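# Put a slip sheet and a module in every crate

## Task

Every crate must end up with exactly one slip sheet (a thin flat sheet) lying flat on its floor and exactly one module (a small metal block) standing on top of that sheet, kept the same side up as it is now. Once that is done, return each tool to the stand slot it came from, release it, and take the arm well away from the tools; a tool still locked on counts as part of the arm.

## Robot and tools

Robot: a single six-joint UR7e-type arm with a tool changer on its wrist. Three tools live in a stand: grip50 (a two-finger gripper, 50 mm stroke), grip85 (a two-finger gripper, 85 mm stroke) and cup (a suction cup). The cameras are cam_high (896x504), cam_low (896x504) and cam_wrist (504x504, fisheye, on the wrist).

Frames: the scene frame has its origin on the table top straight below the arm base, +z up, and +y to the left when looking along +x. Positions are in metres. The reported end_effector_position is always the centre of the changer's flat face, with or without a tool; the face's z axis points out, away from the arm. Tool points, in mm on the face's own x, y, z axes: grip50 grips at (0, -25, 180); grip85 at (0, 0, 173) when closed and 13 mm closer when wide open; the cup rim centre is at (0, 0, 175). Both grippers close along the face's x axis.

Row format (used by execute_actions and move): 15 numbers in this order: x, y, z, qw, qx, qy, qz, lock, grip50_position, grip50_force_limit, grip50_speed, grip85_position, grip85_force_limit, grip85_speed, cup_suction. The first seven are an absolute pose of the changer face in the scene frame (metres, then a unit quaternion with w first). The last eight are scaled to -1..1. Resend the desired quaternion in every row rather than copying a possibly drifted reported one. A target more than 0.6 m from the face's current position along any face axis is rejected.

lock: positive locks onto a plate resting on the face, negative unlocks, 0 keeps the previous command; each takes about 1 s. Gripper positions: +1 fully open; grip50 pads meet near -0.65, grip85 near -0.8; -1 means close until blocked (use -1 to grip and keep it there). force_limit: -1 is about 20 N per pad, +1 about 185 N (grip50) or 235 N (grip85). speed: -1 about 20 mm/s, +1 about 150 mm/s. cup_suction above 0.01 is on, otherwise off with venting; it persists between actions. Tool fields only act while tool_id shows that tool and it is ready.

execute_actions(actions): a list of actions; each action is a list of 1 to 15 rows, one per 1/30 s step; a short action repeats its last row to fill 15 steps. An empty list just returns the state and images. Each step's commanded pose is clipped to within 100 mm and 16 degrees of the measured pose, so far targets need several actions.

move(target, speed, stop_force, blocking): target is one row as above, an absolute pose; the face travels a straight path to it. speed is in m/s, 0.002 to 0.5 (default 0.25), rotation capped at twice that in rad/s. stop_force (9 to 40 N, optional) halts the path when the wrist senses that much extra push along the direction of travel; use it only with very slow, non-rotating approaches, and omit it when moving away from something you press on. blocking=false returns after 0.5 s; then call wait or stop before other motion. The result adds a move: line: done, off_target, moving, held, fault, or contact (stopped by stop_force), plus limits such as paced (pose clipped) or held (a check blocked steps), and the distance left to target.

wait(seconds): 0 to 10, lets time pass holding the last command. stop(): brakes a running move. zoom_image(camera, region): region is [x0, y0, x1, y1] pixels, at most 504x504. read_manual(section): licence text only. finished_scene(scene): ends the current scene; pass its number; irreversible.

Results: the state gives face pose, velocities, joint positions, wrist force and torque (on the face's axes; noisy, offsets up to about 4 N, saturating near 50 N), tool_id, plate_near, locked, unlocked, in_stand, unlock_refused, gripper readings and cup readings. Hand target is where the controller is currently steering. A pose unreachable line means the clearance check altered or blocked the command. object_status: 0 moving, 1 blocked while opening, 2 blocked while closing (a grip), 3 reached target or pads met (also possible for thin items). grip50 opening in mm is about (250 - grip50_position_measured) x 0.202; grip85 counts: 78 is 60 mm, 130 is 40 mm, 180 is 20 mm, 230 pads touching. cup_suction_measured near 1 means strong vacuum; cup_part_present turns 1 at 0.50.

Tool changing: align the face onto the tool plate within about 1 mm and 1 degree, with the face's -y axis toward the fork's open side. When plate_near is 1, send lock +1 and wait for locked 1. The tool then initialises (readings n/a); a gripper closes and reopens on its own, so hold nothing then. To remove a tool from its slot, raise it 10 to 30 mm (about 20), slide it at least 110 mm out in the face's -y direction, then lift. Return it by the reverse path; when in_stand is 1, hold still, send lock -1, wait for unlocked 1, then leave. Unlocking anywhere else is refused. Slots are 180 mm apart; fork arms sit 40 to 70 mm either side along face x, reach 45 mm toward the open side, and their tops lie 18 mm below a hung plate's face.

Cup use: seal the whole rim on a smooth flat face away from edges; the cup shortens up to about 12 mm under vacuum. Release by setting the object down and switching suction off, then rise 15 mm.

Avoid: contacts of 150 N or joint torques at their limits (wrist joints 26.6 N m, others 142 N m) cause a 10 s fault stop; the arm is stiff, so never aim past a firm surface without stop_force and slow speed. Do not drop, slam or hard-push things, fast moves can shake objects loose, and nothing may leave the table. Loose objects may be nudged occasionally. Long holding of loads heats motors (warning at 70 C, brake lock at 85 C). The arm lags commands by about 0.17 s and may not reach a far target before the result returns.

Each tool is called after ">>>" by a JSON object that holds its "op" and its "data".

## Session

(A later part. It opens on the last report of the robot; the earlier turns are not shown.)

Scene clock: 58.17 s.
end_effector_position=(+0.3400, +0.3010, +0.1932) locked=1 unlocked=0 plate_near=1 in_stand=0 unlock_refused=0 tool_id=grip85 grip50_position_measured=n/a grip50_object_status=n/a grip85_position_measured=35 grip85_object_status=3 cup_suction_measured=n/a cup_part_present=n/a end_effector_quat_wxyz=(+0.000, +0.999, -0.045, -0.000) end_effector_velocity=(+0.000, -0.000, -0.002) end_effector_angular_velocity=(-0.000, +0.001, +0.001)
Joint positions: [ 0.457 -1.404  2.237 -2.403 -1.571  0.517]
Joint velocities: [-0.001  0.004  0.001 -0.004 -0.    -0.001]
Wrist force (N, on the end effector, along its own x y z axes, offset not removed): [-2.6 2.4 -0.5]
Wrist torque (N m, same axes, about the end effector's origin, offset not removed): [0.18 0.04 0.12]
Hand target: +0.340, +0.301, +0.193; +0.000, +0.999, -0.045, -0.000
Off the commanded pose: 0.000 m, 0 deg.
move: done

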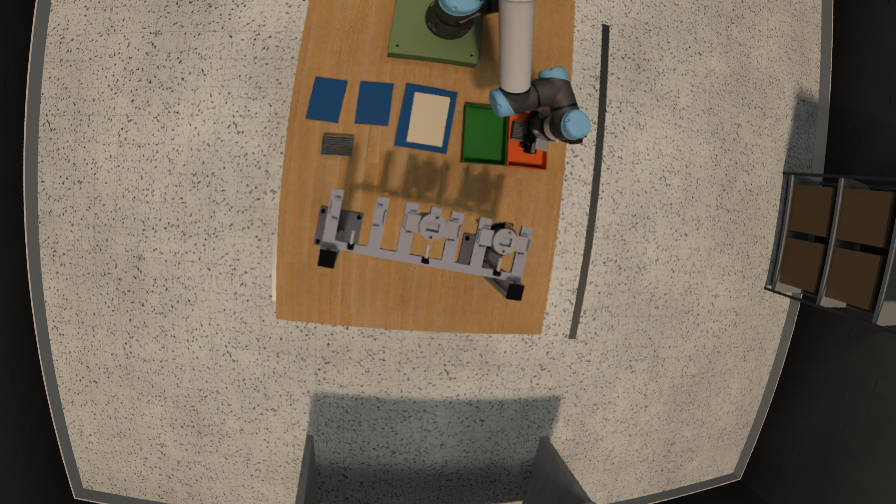

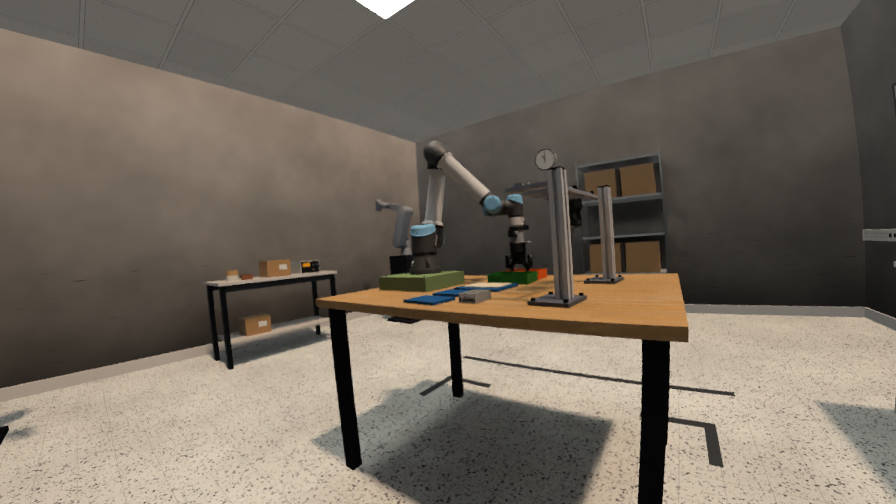

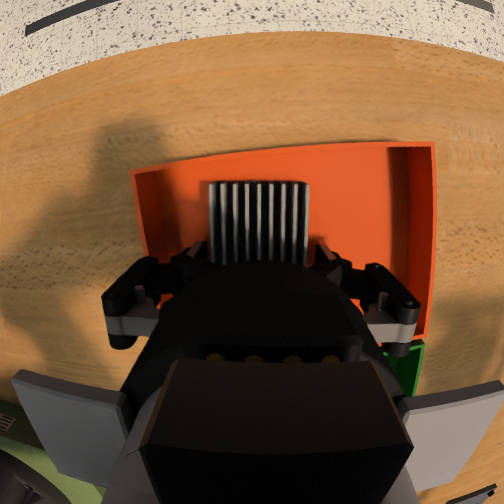

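>>> {"op": "move", "data": {"target": [0.34,0.301,0.193,0,0.999,-0.045,0,0,1,0,0,-1,-0.6,-0.5,0]}}

>>> {"op": "move", "data": {"target": [0.34,0.301,0.25,0,0.999,-0.045,0,0,1,0,0,-1,-0.6,-0.5,0], "speed": 0.07}}

>>> {"op": "move", "data": {"target": [0.45,-0.178,0.245,0,1,0,0,0,1,0,0,-1,-0.6,-0.5,0], "speed": 0.2}}

>>> {"op": "move", "data": {"target": [0.45,-0.178,0.1912,0,1,0,0,0,1,0,0,-1,-0.6,-0.5,0], "speed": 0.02, "stop_force": 20}}

>>> {"op": "move", "data": {"target": [0.45,-0.178,0.1912,0,1,0,0,0,1,0,0,1,-0.6,0,0]}}

>>> {"op": "move", "data": {"target": [0.45,-0.178,0.25,0,1,0,0,0,1,0,0,1,-0.6,0,0], "speed": 0.1}}

>>> {"op": "move", "data": {"target": [0.45,-0.179,0.38,0,0.745,0.667,0,0,1,0,0,1,-0.6,0,0]}}

>>> {"op": "move", "data": {"target": [0.6165,-0.1975,0.38,0,0.745,0.667,0,0,1,0,0,1,-0.6,0,0], "speed": 0.08}}

>>> {"op": "move", "data": {"target": [0.6165,-0.1975,0.361,0,0.745,0.667,0,0,1,0,0,1,-0.6,0,0], "speed": 0.01}}

>>> {"op": "execute_actions", "data": {"actions": [[[0.6165,-0.1975,0.361,0,0.745,0.667,0,-1,1,0,0,1,-0.6,0,0]],[[0.6165,-0.1975,0.361,0,0.745,0.667,0,-1,1,0,0,1,-0.6,0,0]],[[0.6165,-0.1975,0.361,0,0.745,0.667,0,-1,1,0,0,1,-0.6,0,0]]]}}

>>> {"op": "move", "data": {"target": [0.6165,-0.1975,0.387,0,0.745,0.667,0,0,1,0,0,1,-0.6,0,0], "speed": 0.03}}

Scene clock: 63.87 s.
end_effector_position=(+0.3400, +0.3010, +0.1930) locked=1 unlocked=0 plate_near=1 in_stand=0 unlock_refused=0 tool_id=grip85 grip50_position_measured=n/a grip50_object_status=n/a grip85_position_measured=79 grip85_object_status=2 cup_suction_measured=n/a cup_part_present=n/a end_effector_quat_wxyz=(-0.000, +0.999, -0.045, +0.000) end_effector_velocity=(+0.000, -0.000, +0.000) end_effector_angular_velocity=(+0.000, -0.001, +0.000)
Joint positions: [ 0.457 -1.403  2.237 -2.404 -1.571  0.517]
Joint velocities: [-0.001 -0.     0.    -0.001 -0.    -0.001]
Wrist force (N, on the end effector, along its own x y z axes, offset not removed): [-5.3 3.9 -23.4]
Wrist torque (N m, same axes, about the end effector's origin, offset not removed): [0.03 -0.49 -0.15]
Hand target: +0.340, +0.301, +0.193; -0.000, +0.999, -0.045, +0.000
Off the commanded pose: 0.000 m, 0 deg.
move: done

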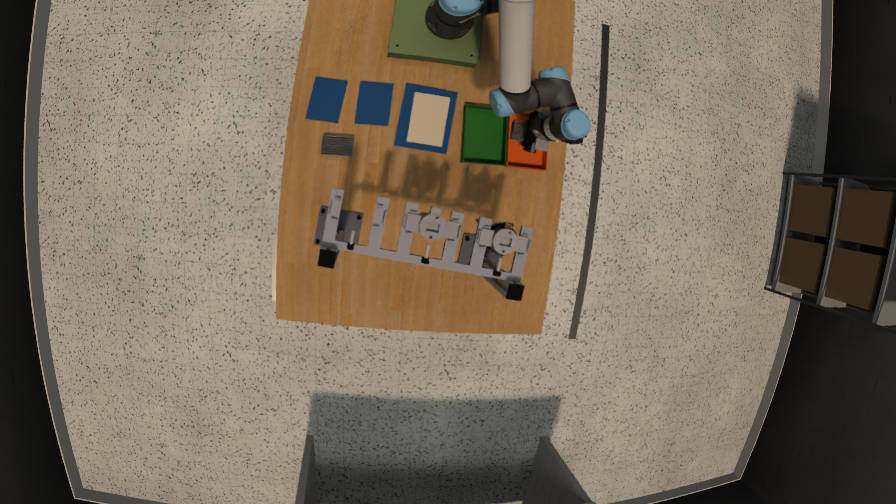

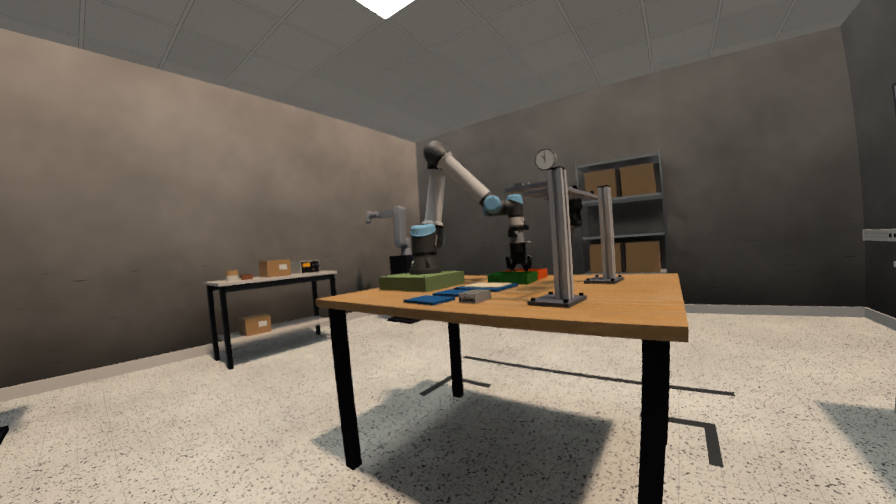

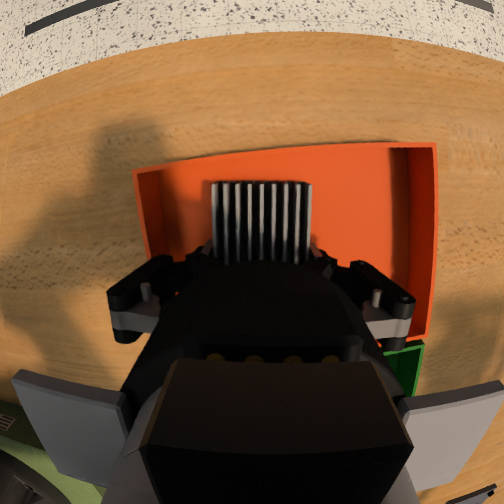

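Scene clock: 65.10 s.
end_effector_position=(+0.3400, +0.3010, +0.2498) locked=1 unlocked=0 plate_near=1 in_stand=0 unlock_refused=0 tool_id=grip85 grip50_position_measured=n/a grip50_object_status=n/a grip85_position_measured=79 grip85_object_status=2 cup_suction_measured=n/a cup_part_present=n/a end_effector_quat_wxyz=(-0.000, +0.999, -0.045, +0.000) end_effector_velocity=(-0.000, +0.000, +0.001) end_effector_angular_velocity=(-0.000, +0.001, +0.000)
Joint positions: [ 0.457 -1.515  2.17  -2.225 -1.571  0.517]
Joint velocities: [ 0.001 -0.002 -0.002  0.005  0.     0.001]
Wrist force (N, on the end effector, along its own x y z axes, offset not removed): [-3.1 0.6 -0.1]
Wrist torque (N m, same axes, about the end effector's origin, offset not removed): [0.20 0.03 0.07]
Hand target: +0.340, +0.301, +0.250; -0.000, +0.999, -0.045, +0.000
Off the commanded pose: 0.000 m, 0 deg.
move: done

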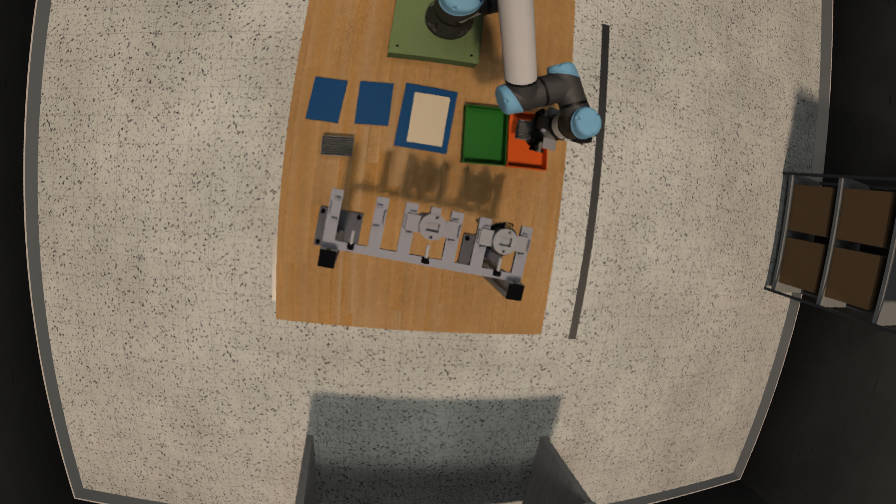

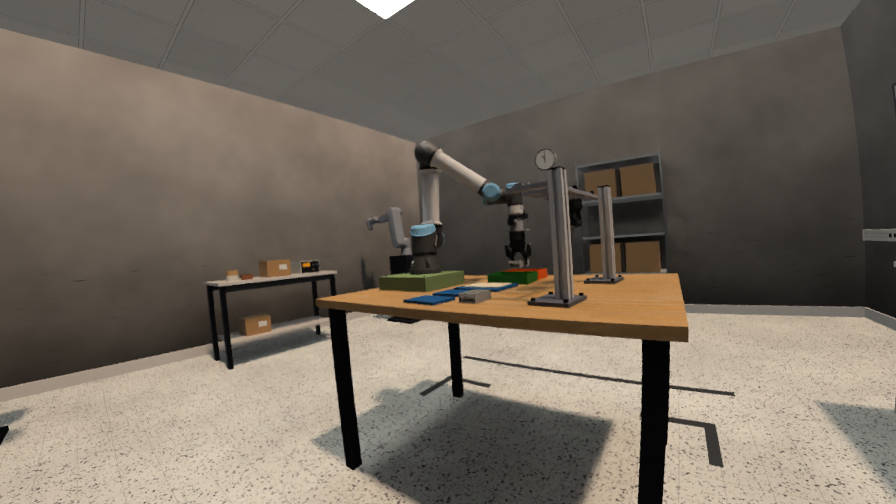

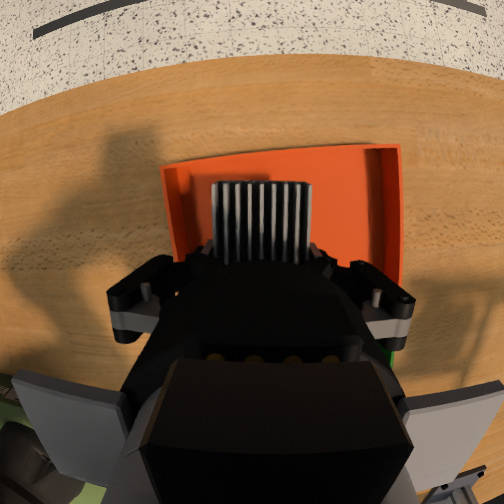

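Scene clock: 68.10 s.
end_effector_position=(+0.4510, -0.1768, +0.2450) locked=1 unlocked=0 plate_near=1 in_stand=0 unlock_refused=0 tool_id=grip85 grip50_position_measured=n/a grip50_object_status=n/a grip85_position_measured=79 grip85_object_status=2 cup_suction_measured=n/a cup_part_present=n/a end_effector_quat_wxyz=(-0.001, +1.000, -0.000, +0.001) end_effector_velocity=(+0.001, -0.001, -0.000) end_effector_angular_velocity=(+0.001, +0.001, +0.002)
Joint positions: [-0.623 -1.438  2.098 -2.231 -1.568 -0.653]
Joint velocities: [-0.001  0.003 -0.003  0.001 -0.    -0.002]
Wrist force (N, on the end effector, along its own x y z axes, offset not removed): [-1.3 2.1 1.2]
Wrist torque (N m, same axes, about the end effector's origin, offset not removed): [0.11 -0.04 -0.08]
Hand target: +0.451, -0.177, +0.245; -0.001, +1.000, -0.000, +0.001
Off the commanded pose: 0.002 m, 0 deg.
move: done

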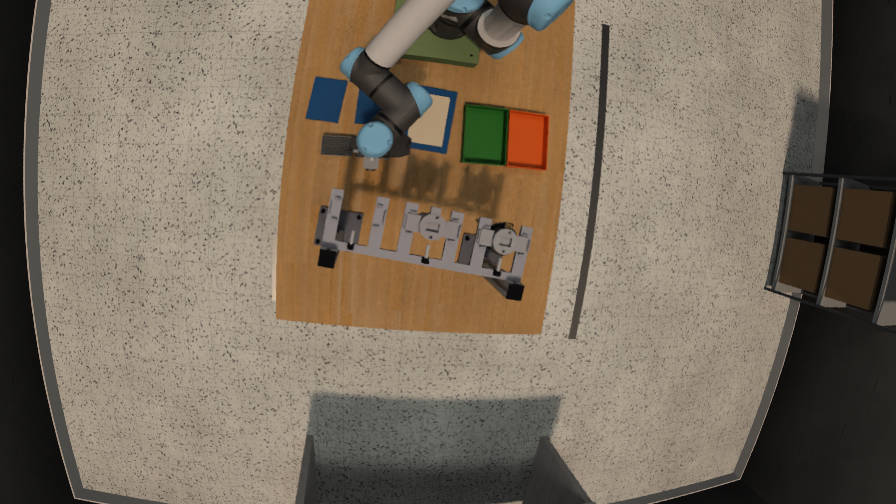

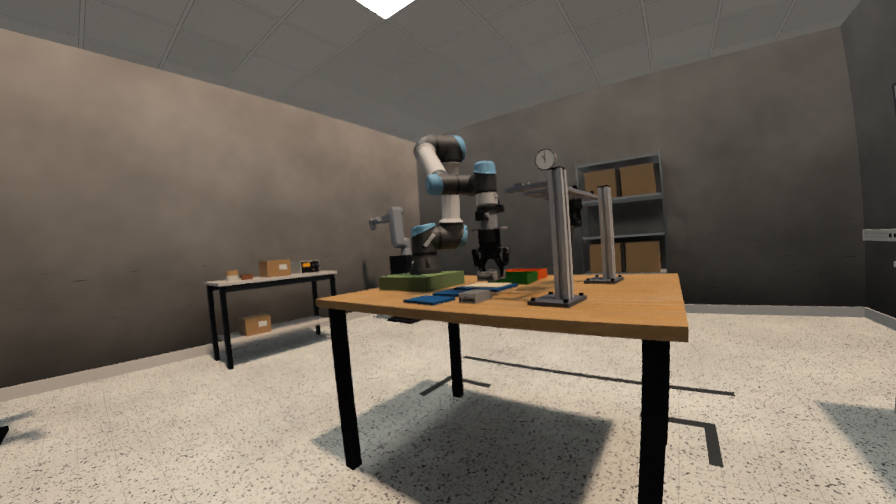

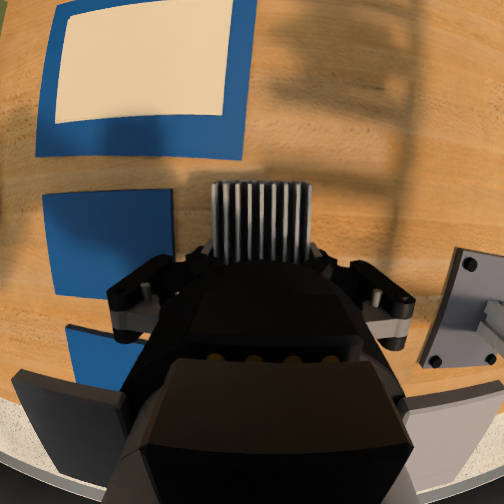

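Scene clock: 71.07 s.
end_effector_position=(+0.4500, -0.1780, +0.1914) locked=1 unlocked=0 plate_near=1 in_stand=0 unlock_refused=0 tool_id=grip85 grip50_position_measured=n/a grip50_object_status=n/a grip85_position_measured=79 grip85_object_status=2 cup_suction_measured=n/a cup_part_present=n/a end_effector_quat_wxyz=(-0.000, +1.000, -0.000, +0.000) end_effector_velocity=(-0.000, -0.000, -0.002) end_effector_angular_velocity=(-0.001, -0.000, +0.001)
Joint positions: [-0.625 -1.339  2.158 -2.39  -1.571 -0.655]
Joint velocities: [-0.001  0.004  0.002 -0.006 -0.    -0.002]
Wrist force (N, on the end effector, along its own x y z axes, offset not removed): [0.1 1.3 0.5]
Wrist torque (N m, same axes, about the end effector's origin, offset not removed): [0.10 0.11 0.22]
Hand target: +0.450, -0.178, +0.191; -0.000, +1.000, -0.000, +0.000
Off the commanded pose: 0.000 m, 0 deg.
move: done

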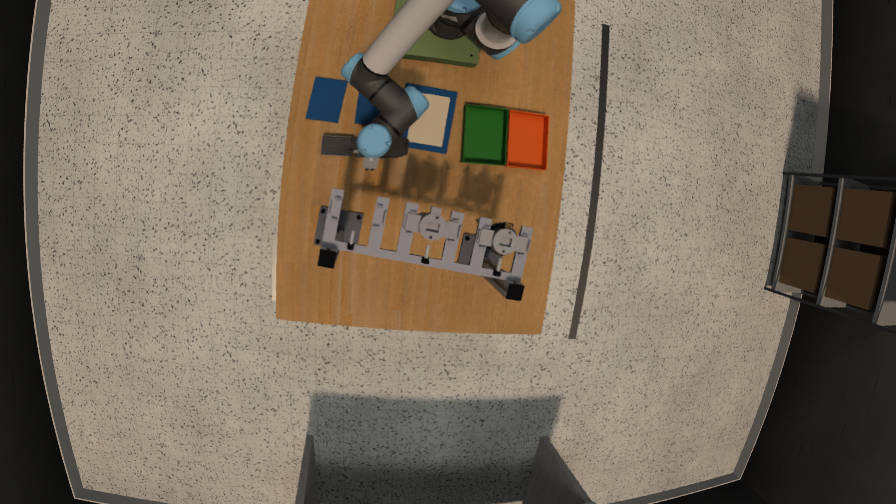

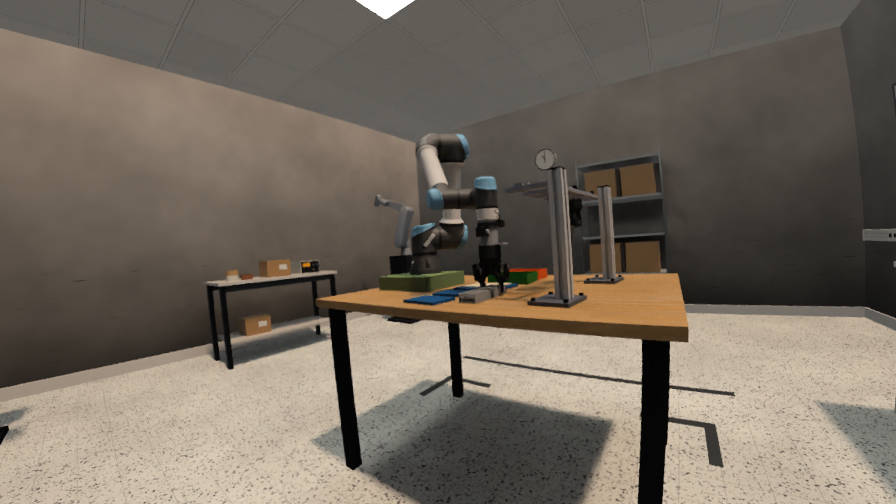

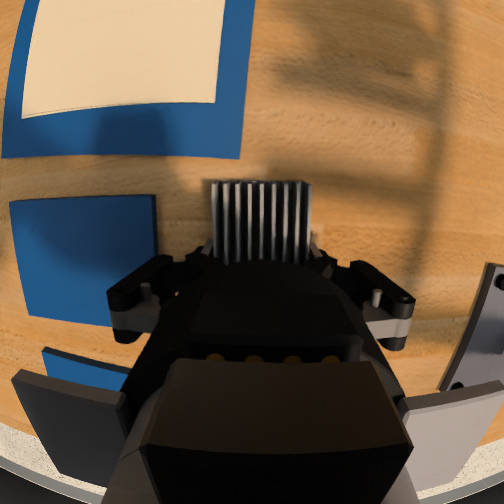

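Scene clock: 71.80 s.
end_effector_position=(+0.4500, -0.1780, +0.1912) locked=1 unlocked=0 plate_near=1 in_stand=0 unlock_refused=0 tool_id=grip85 grip50_position_measured=n/a grip50_object_status=n/a grip85_position_measured=3 grip85_object_status=0 cup_suction_measured=n/a cup_part_present=n/a end_effector_quat_wxyz=(+0.000, +1.000, +0.000, +0.000) end_effector_velocity=(-0.000, -0.001, +0.000) end_effector_angular_velocity=(-0.000, -0.000, -0.003)
Joint positions: [-0.625 -1.338  2.158 -2.39  -1.571 -0.655]
Joint velocities: [-0.002 -0.     0.    -0.     0.     0.   ]
Wrist force (N, on the end effector, along its own x y z axes, offset not removed): [0.3 -2.6 -2.7]
Wrist torque (N m, same axes, about the end effector's origin, offset not removed): [-0.36 0.09 -0.01]
Hand target: +0.450, -0.178, +0.191; -0.000, +1.000, +0.000, -0.000
Off the commanded pose: 0.000 m, 0 deg.
move: done

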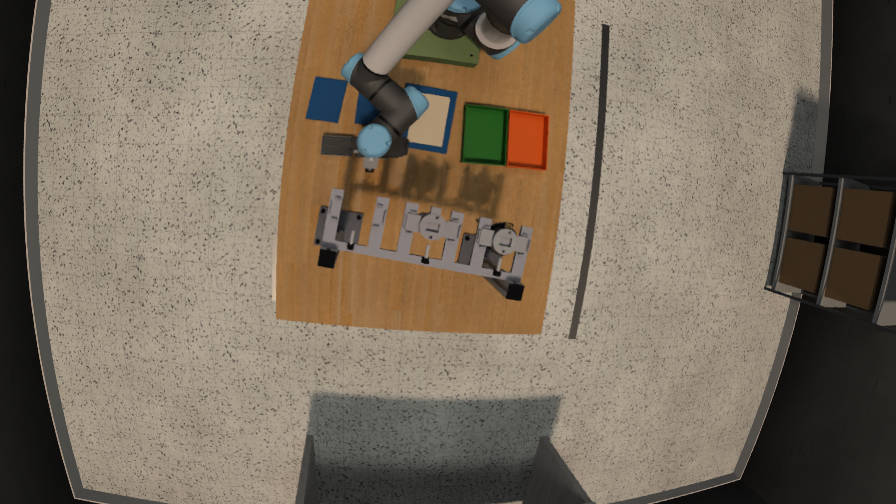

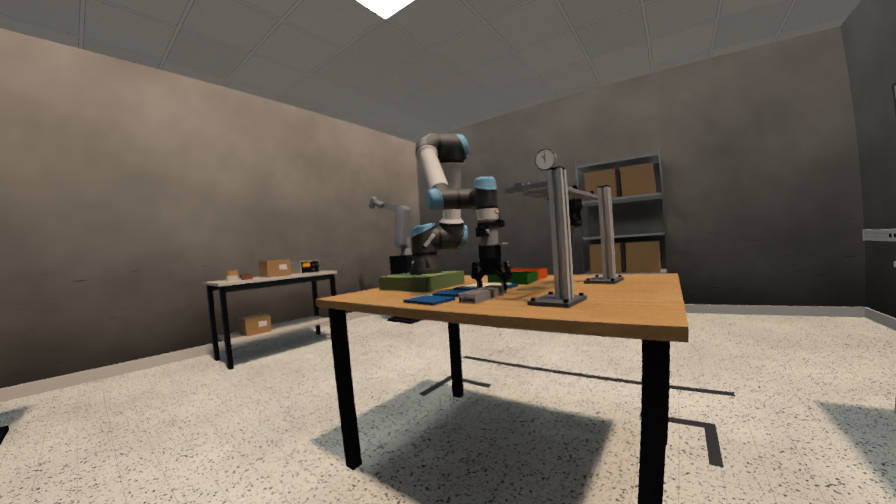

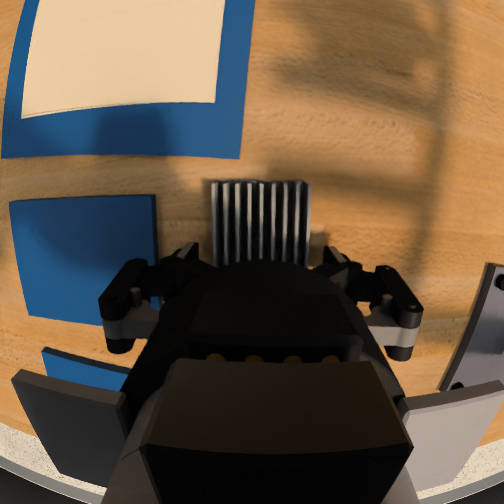

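Scene clock: 72.80 s.
end_effector_position=(+0.4500, -0.1780, +0.2497) locked=1 unlocked=0 plate_near=1 in_stand=0 unlock_refused=0 tool_id=grip85 grip50_position_measured=n/a grip50_object_status=n/a grip85_position_measured=3 grip85_object_status=3 cup_suction_measured=n/a cup_part_present=n/a end_effector_quat_wxyz=(+0.000, +1.000, -0.000, +0.000) end_effector_velocity=(-0.000, -0.000, +0.002) end_effector_angular_velocity=(-0.000, +0.001, +0.001)
Joint positions: [-0.625 -1.447  2.093 -2.217 -1.571 -0.655]
Joint velocities: [ 0.    -0.003 -0.003  0.007 -0.001 -0.001]
Wrist force (N, on the end effector, along its own x y z axes, offset not removed): [-1.1 1.4 0.0]
Wrist torque (N m, same axes, about the end effector's origin, offset not removed): [0.24 0.02 0.01]
Hand target: +0.450, -0.178, +0.250; +0.000, +1.000, -0.000, +0.000
Off the commanded pose: 0.000 m, 0 deg.
move: done

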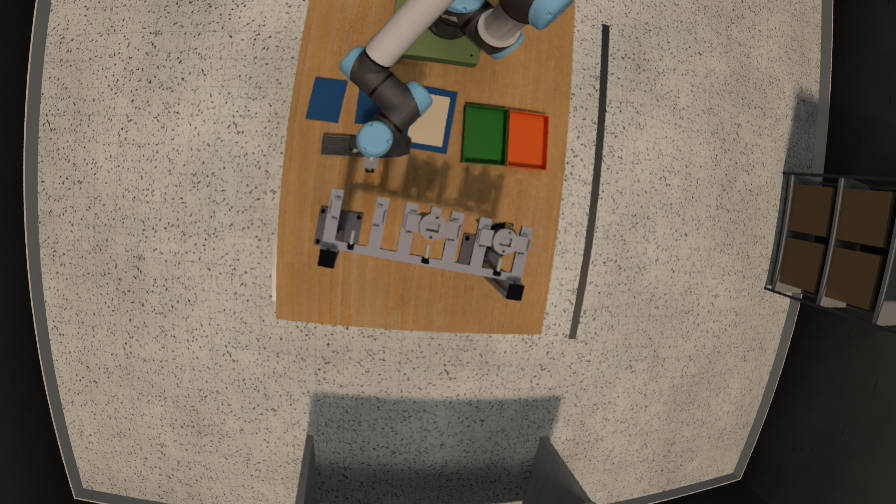

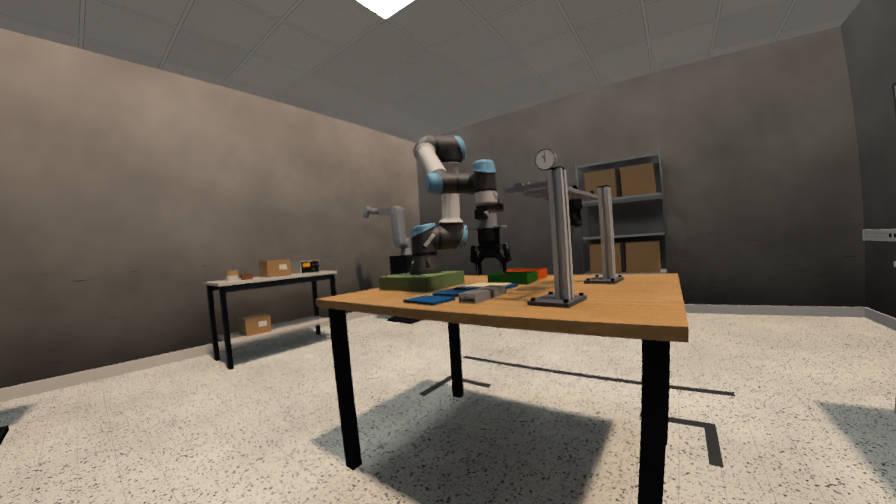

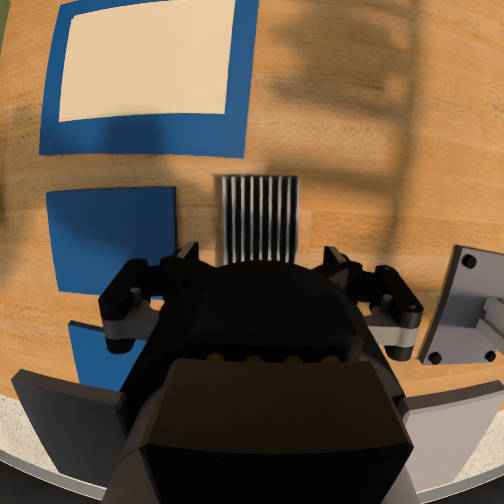

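Scene clock: 76.20 s.
end_effector_position=(+0.4501, -0.1790, +0.3798) locked=1 unlocked=0 plate_near=1 in_stand=0 unlock_refused=0 tool_id=grip85 grip50_position_measured=n/a grip50_object_status=n/a grip85_position_measured=3 grip85_object_status=3 cup_suction_measured=n/a cup_part_present=n/a end_effector_quat_wxyz=(+0.000, +0.745, +0.667, -0.000) end_effector_velocity=(+0.000, +0.001, +0.001) end_effector_angular_velocity=(+0.001, -0.000, +0.010)
Joint positions: [-0.627 -1.596  1.878 -1.853 -1.571 -2.117]
Joint velocities: [ 0.001 -0.001 -0.001  0.002  0.001 -0.009]
Wrist force (N, on the end effector, along its own x y z axes, offset not removed): [0.4 4.1 0.5]
Wrist torque (N m, same axes, about the end effector's origin, offset not removed): [0.32 0.00 -0.01]
Hand target: +0.450, -0.179, +0.380; +0.000, +0.745, +0.667, +0.000
Off the commanded pose: 0.000 m, 0 deg.
move: done

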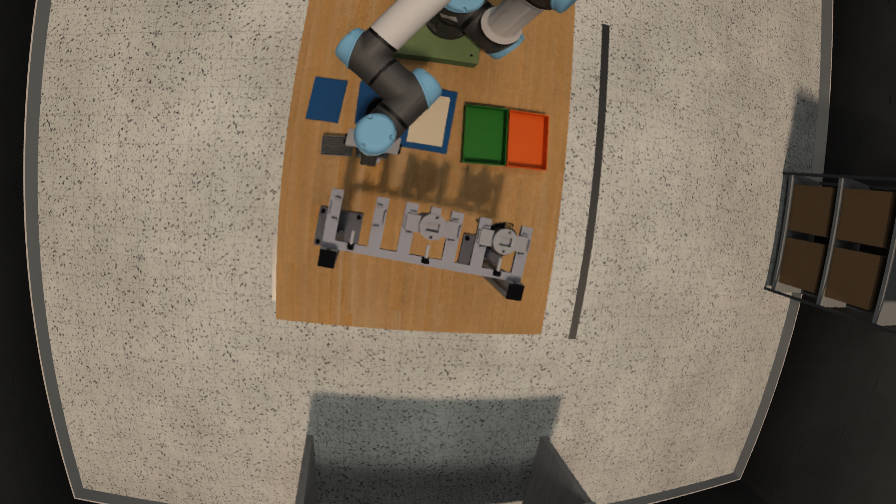

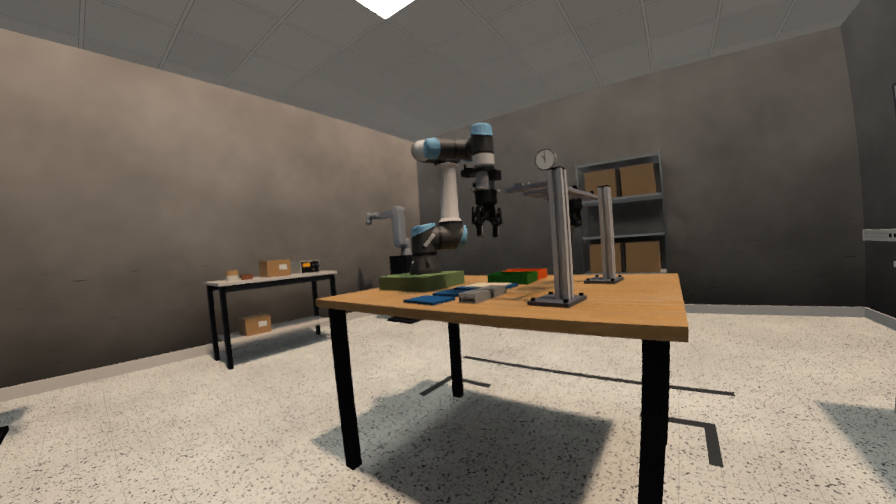

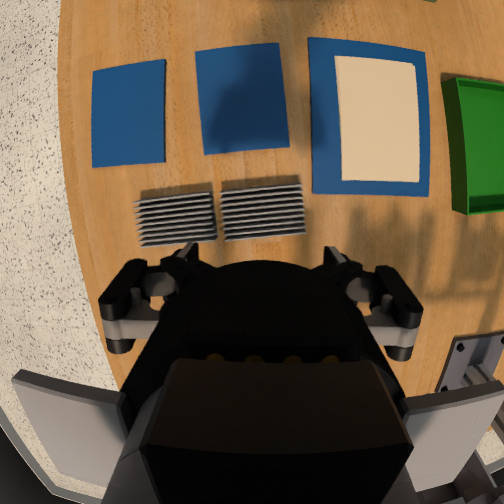

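Scene clock: 78.70 s.
end_effector_position=(+0.6163, -0.1973, +0.3801) locked=1 unlocked=0 plate_near=1 in_stand=0 unlock_refused=0 tool_id=grip85 grip50_position_measured=n/a grip50_object_status=n/a grip85_position_measured=3 grip85_object_status=3 cup_suction_measured=n/a cup_part_present=n/a end_effector_quat_wxyz=(-0.000, +0.745, +0.667, -0.000) end_effector_velocity=(+0.002, -0.001, -0.000) end_effector_angular_velocity=(+0.000, +0.001, -0.001)
Joint positions: [-0.487 -1.21   1.42  -1.781 -1.571 -1.977]
Joint velocities: [ 0.     0.004 -0.006  0.002 -0.     0.002]
Wrist force (N, on the end effector, along its own x y z axes, offset not removed): [-1.4 1.9 0.0]
Wrist torque (N m, same axes, about the end effector's origin, offset not removed): [0.12 0.17 0.06]
Hand target: +0.616, -0.197, +0.380; -0.000, +0.745, +0.667, -0.000
Off the commanded pose: 0.000 m, 0 deg.
move: done

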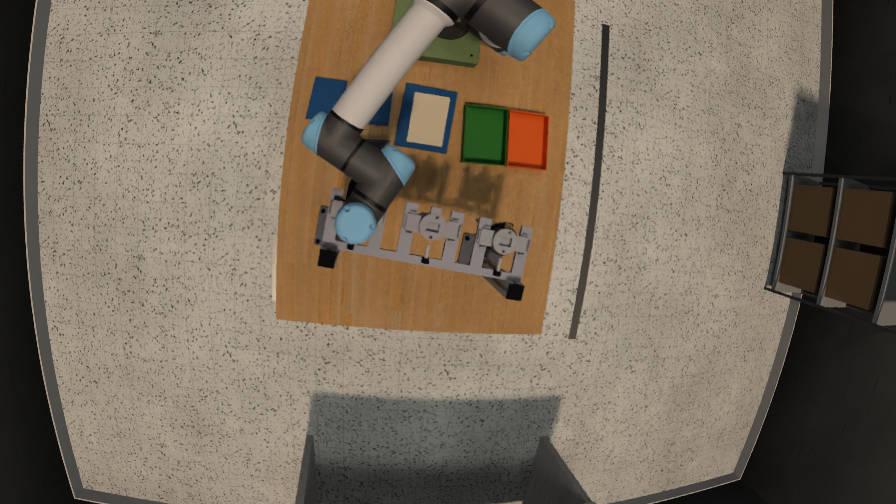

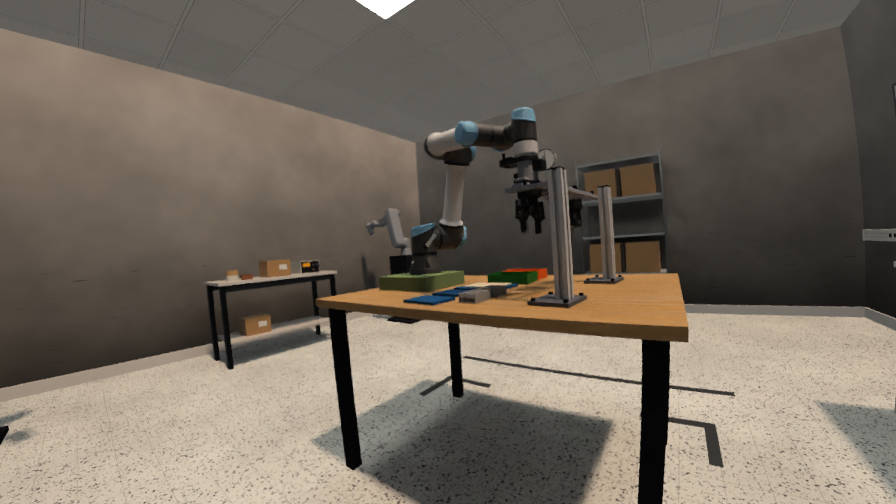

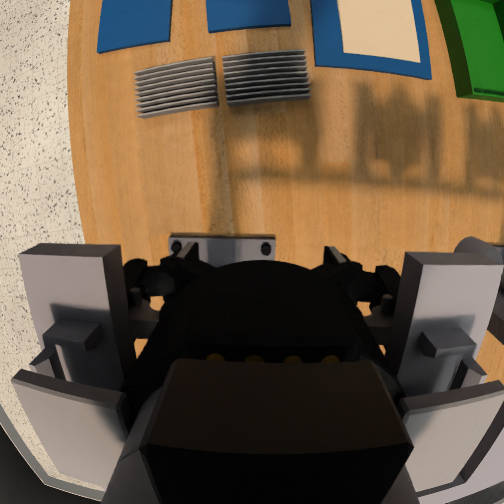

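Scene clock: 80.83 s.
end_effector_position=(+0.6165, -0.1975, +0.3611) locked=1 unlocked=0 plate_near=1 in_stand=1 unlock_refused=0 tool_id=grip85 grip50_position_measured=n/a grip50_object_status=n/a grip85_position_measured=3 grip85_object_status=3 cup_suction_measured=n/a cup_part_present=n/a end_effector_quat_wxyz=(-0.000, +0.745, +0.667, -0.000) end_effector_velocity=(-0.000, -0.000, -0.002) end_effector_angular_velocity=(-0.000, -0.000, -0.000)
Joint positions: [-0.487 -1.199  1.454 -1.826 -1.571 -1.978]
Joint velocities: [-0.001  0.001  0.003 -0.004 -0.    -0.   ]
Wrist force (N, on the end effector, along its own x y z axes, offset not removed): [0.1 -0.5 -0.4]
Wrist torque (N m, same axes, about the end effector's origin, offset not removed): [0.06 -0.04 0.01]
Hand target: +0.616, -0.197, +0.361; -0.000, +0.745, +0.667, -0.000
Off the commanded pose: 0.000 m, 0 deg.
move: done

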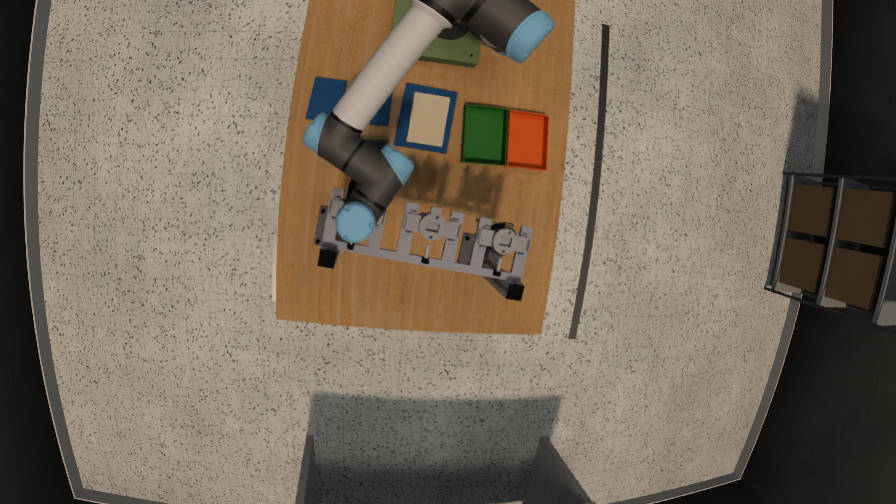

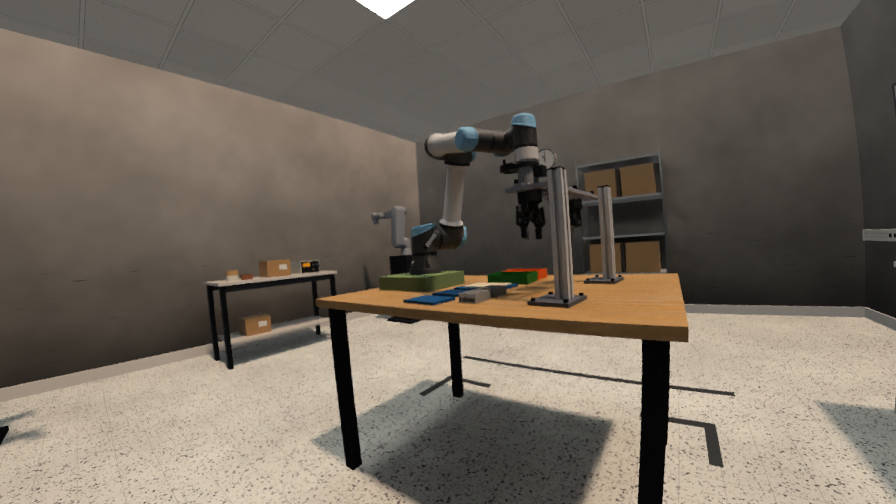

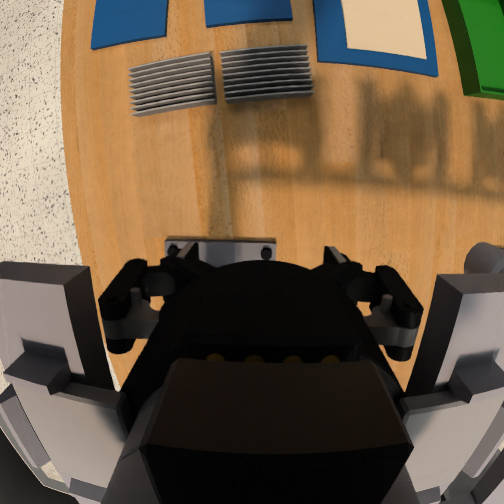

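Scene clock: 82.33 s.
end_effector_position=(+0.6165, -0.1975, +0.3610) locked=0 unlocked=1 plate_near=1 in_stand=1 unlock_refused=0 tool_id=none grip50_position_measured=n/a grip50_object_status=n/a grip85_position_measured=n/a grip85_object_status=n/a cup_suction_measured=n/a cup_part_present=n/a end_effector_quat_wxyz=(-0.000, +0.745, +0.667, +0.000) end_effector_velocity=(-0.000, -0.001, +0.000) end_effector_angular_velocity=(-0.000, -0.001, -0.001)
Joint positions: [-0.487 -1.199  1.455 -1.826 -1.571 -1.978]
Joint velocities: [-0.001 -0.    -0.     0.     0.     0.   ]
Wrist force (N, on the end effector, along its own x y z axes, offset not removed): [-2.1 3.0 -0.6]
Wrist torque (N m, same axes, about the end effector's origin, offset not removed): [0.34 0.16 0.30]
Hand target: +0.617, -0.198, +0.361; +0.000, +0.745, +0.667, +0.000
Off the commanded pose: 0.000 m, 0 deg.

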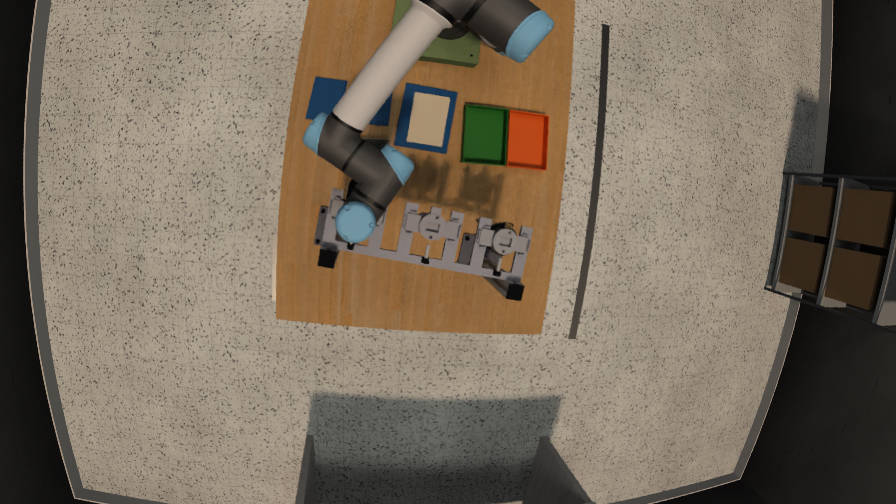

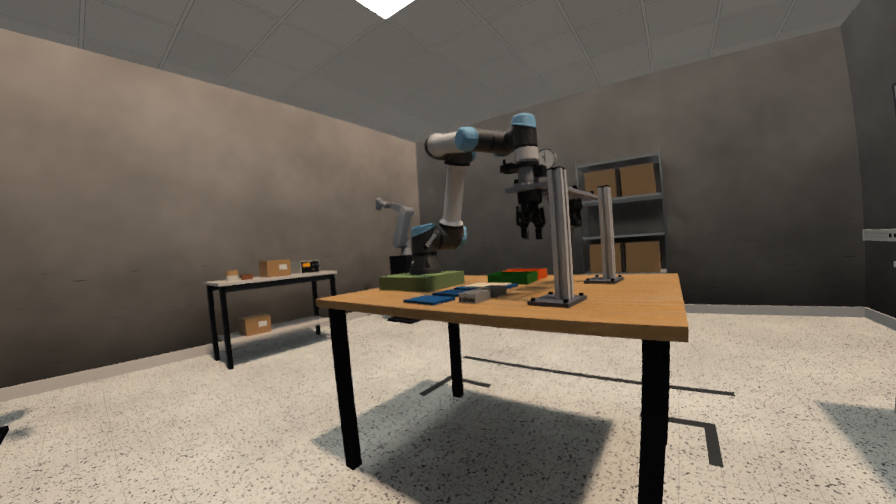

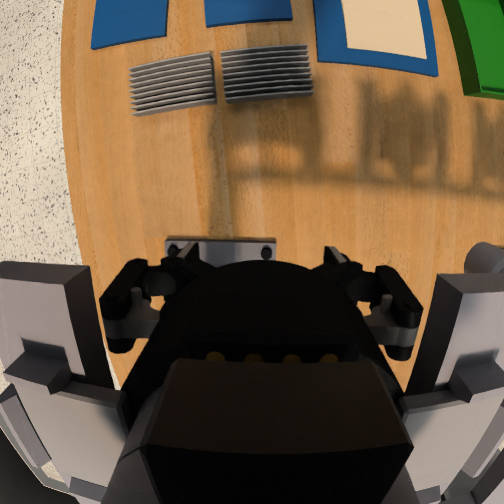

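Scene clock: 83.50 s.
end_effector_position=(+0.6165, -0.1975, +0.3868) locked=0 unlocked=1 plate_near=0 in_stand=0 unlock_refused=0 tool_id=none grip50_position_measured=n/a grip50_object_status=n/a grip85_position_measured=n/a grip85_object_status=n/a cup_suction_measured=n/a cup_part_present=n/a end_effector_quat_wxyz=(+0.000, +0.745, +0.667, +0.000) end_effector_velocity=(-0.000, -0.000, +0.002) end_effector_angular_velocity=(+0.001, +0.001, +0.000)
Joint positions: [-0.487 -1.212  1.406 -1.764 -1.571 -1.978]
Joint velocities: [-0.    -0.    -0.004  0.005  0.    -0.   ]
Wrist force (N, on the end effector, along its own x y z axes, offset not removed): [-4.6 1.8 -2.3]
Wrist torque (N m, same axes, about the end effector's origin, offset not removed): [0.25 0.31 0.31]
Hand target: +0.617, -0.198, +0.387; +0.000, +0.745, +0.667, +0.000
Off the commanded pose: 0.000 m, 0 deg.
move: done

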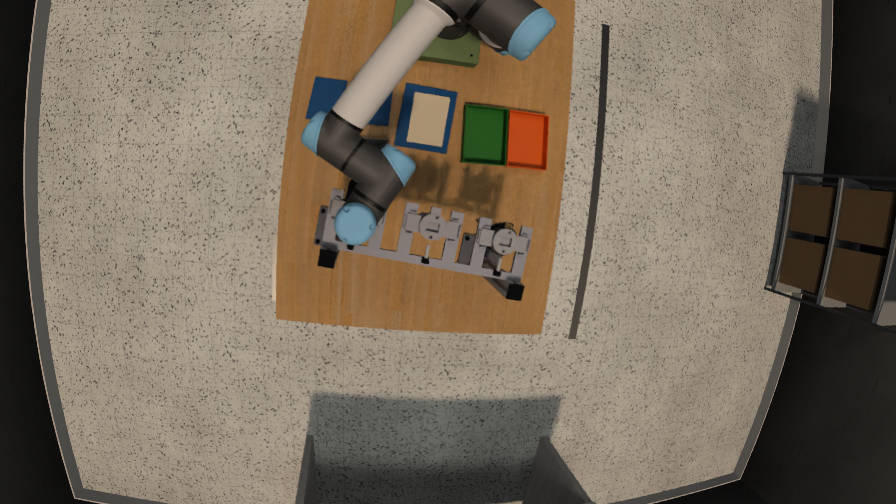

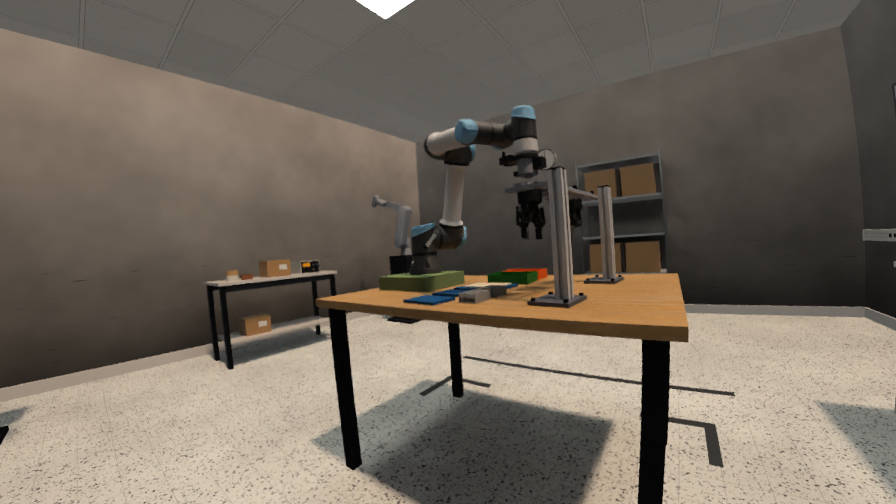

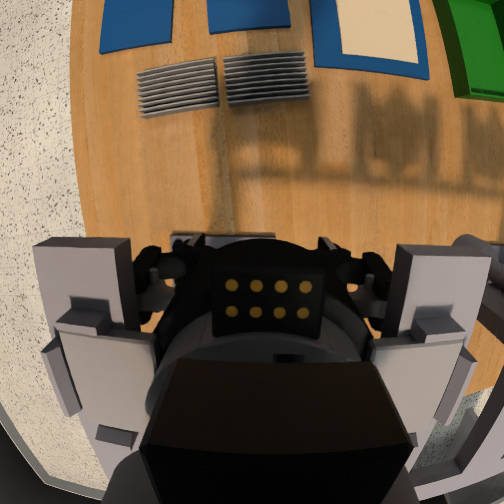

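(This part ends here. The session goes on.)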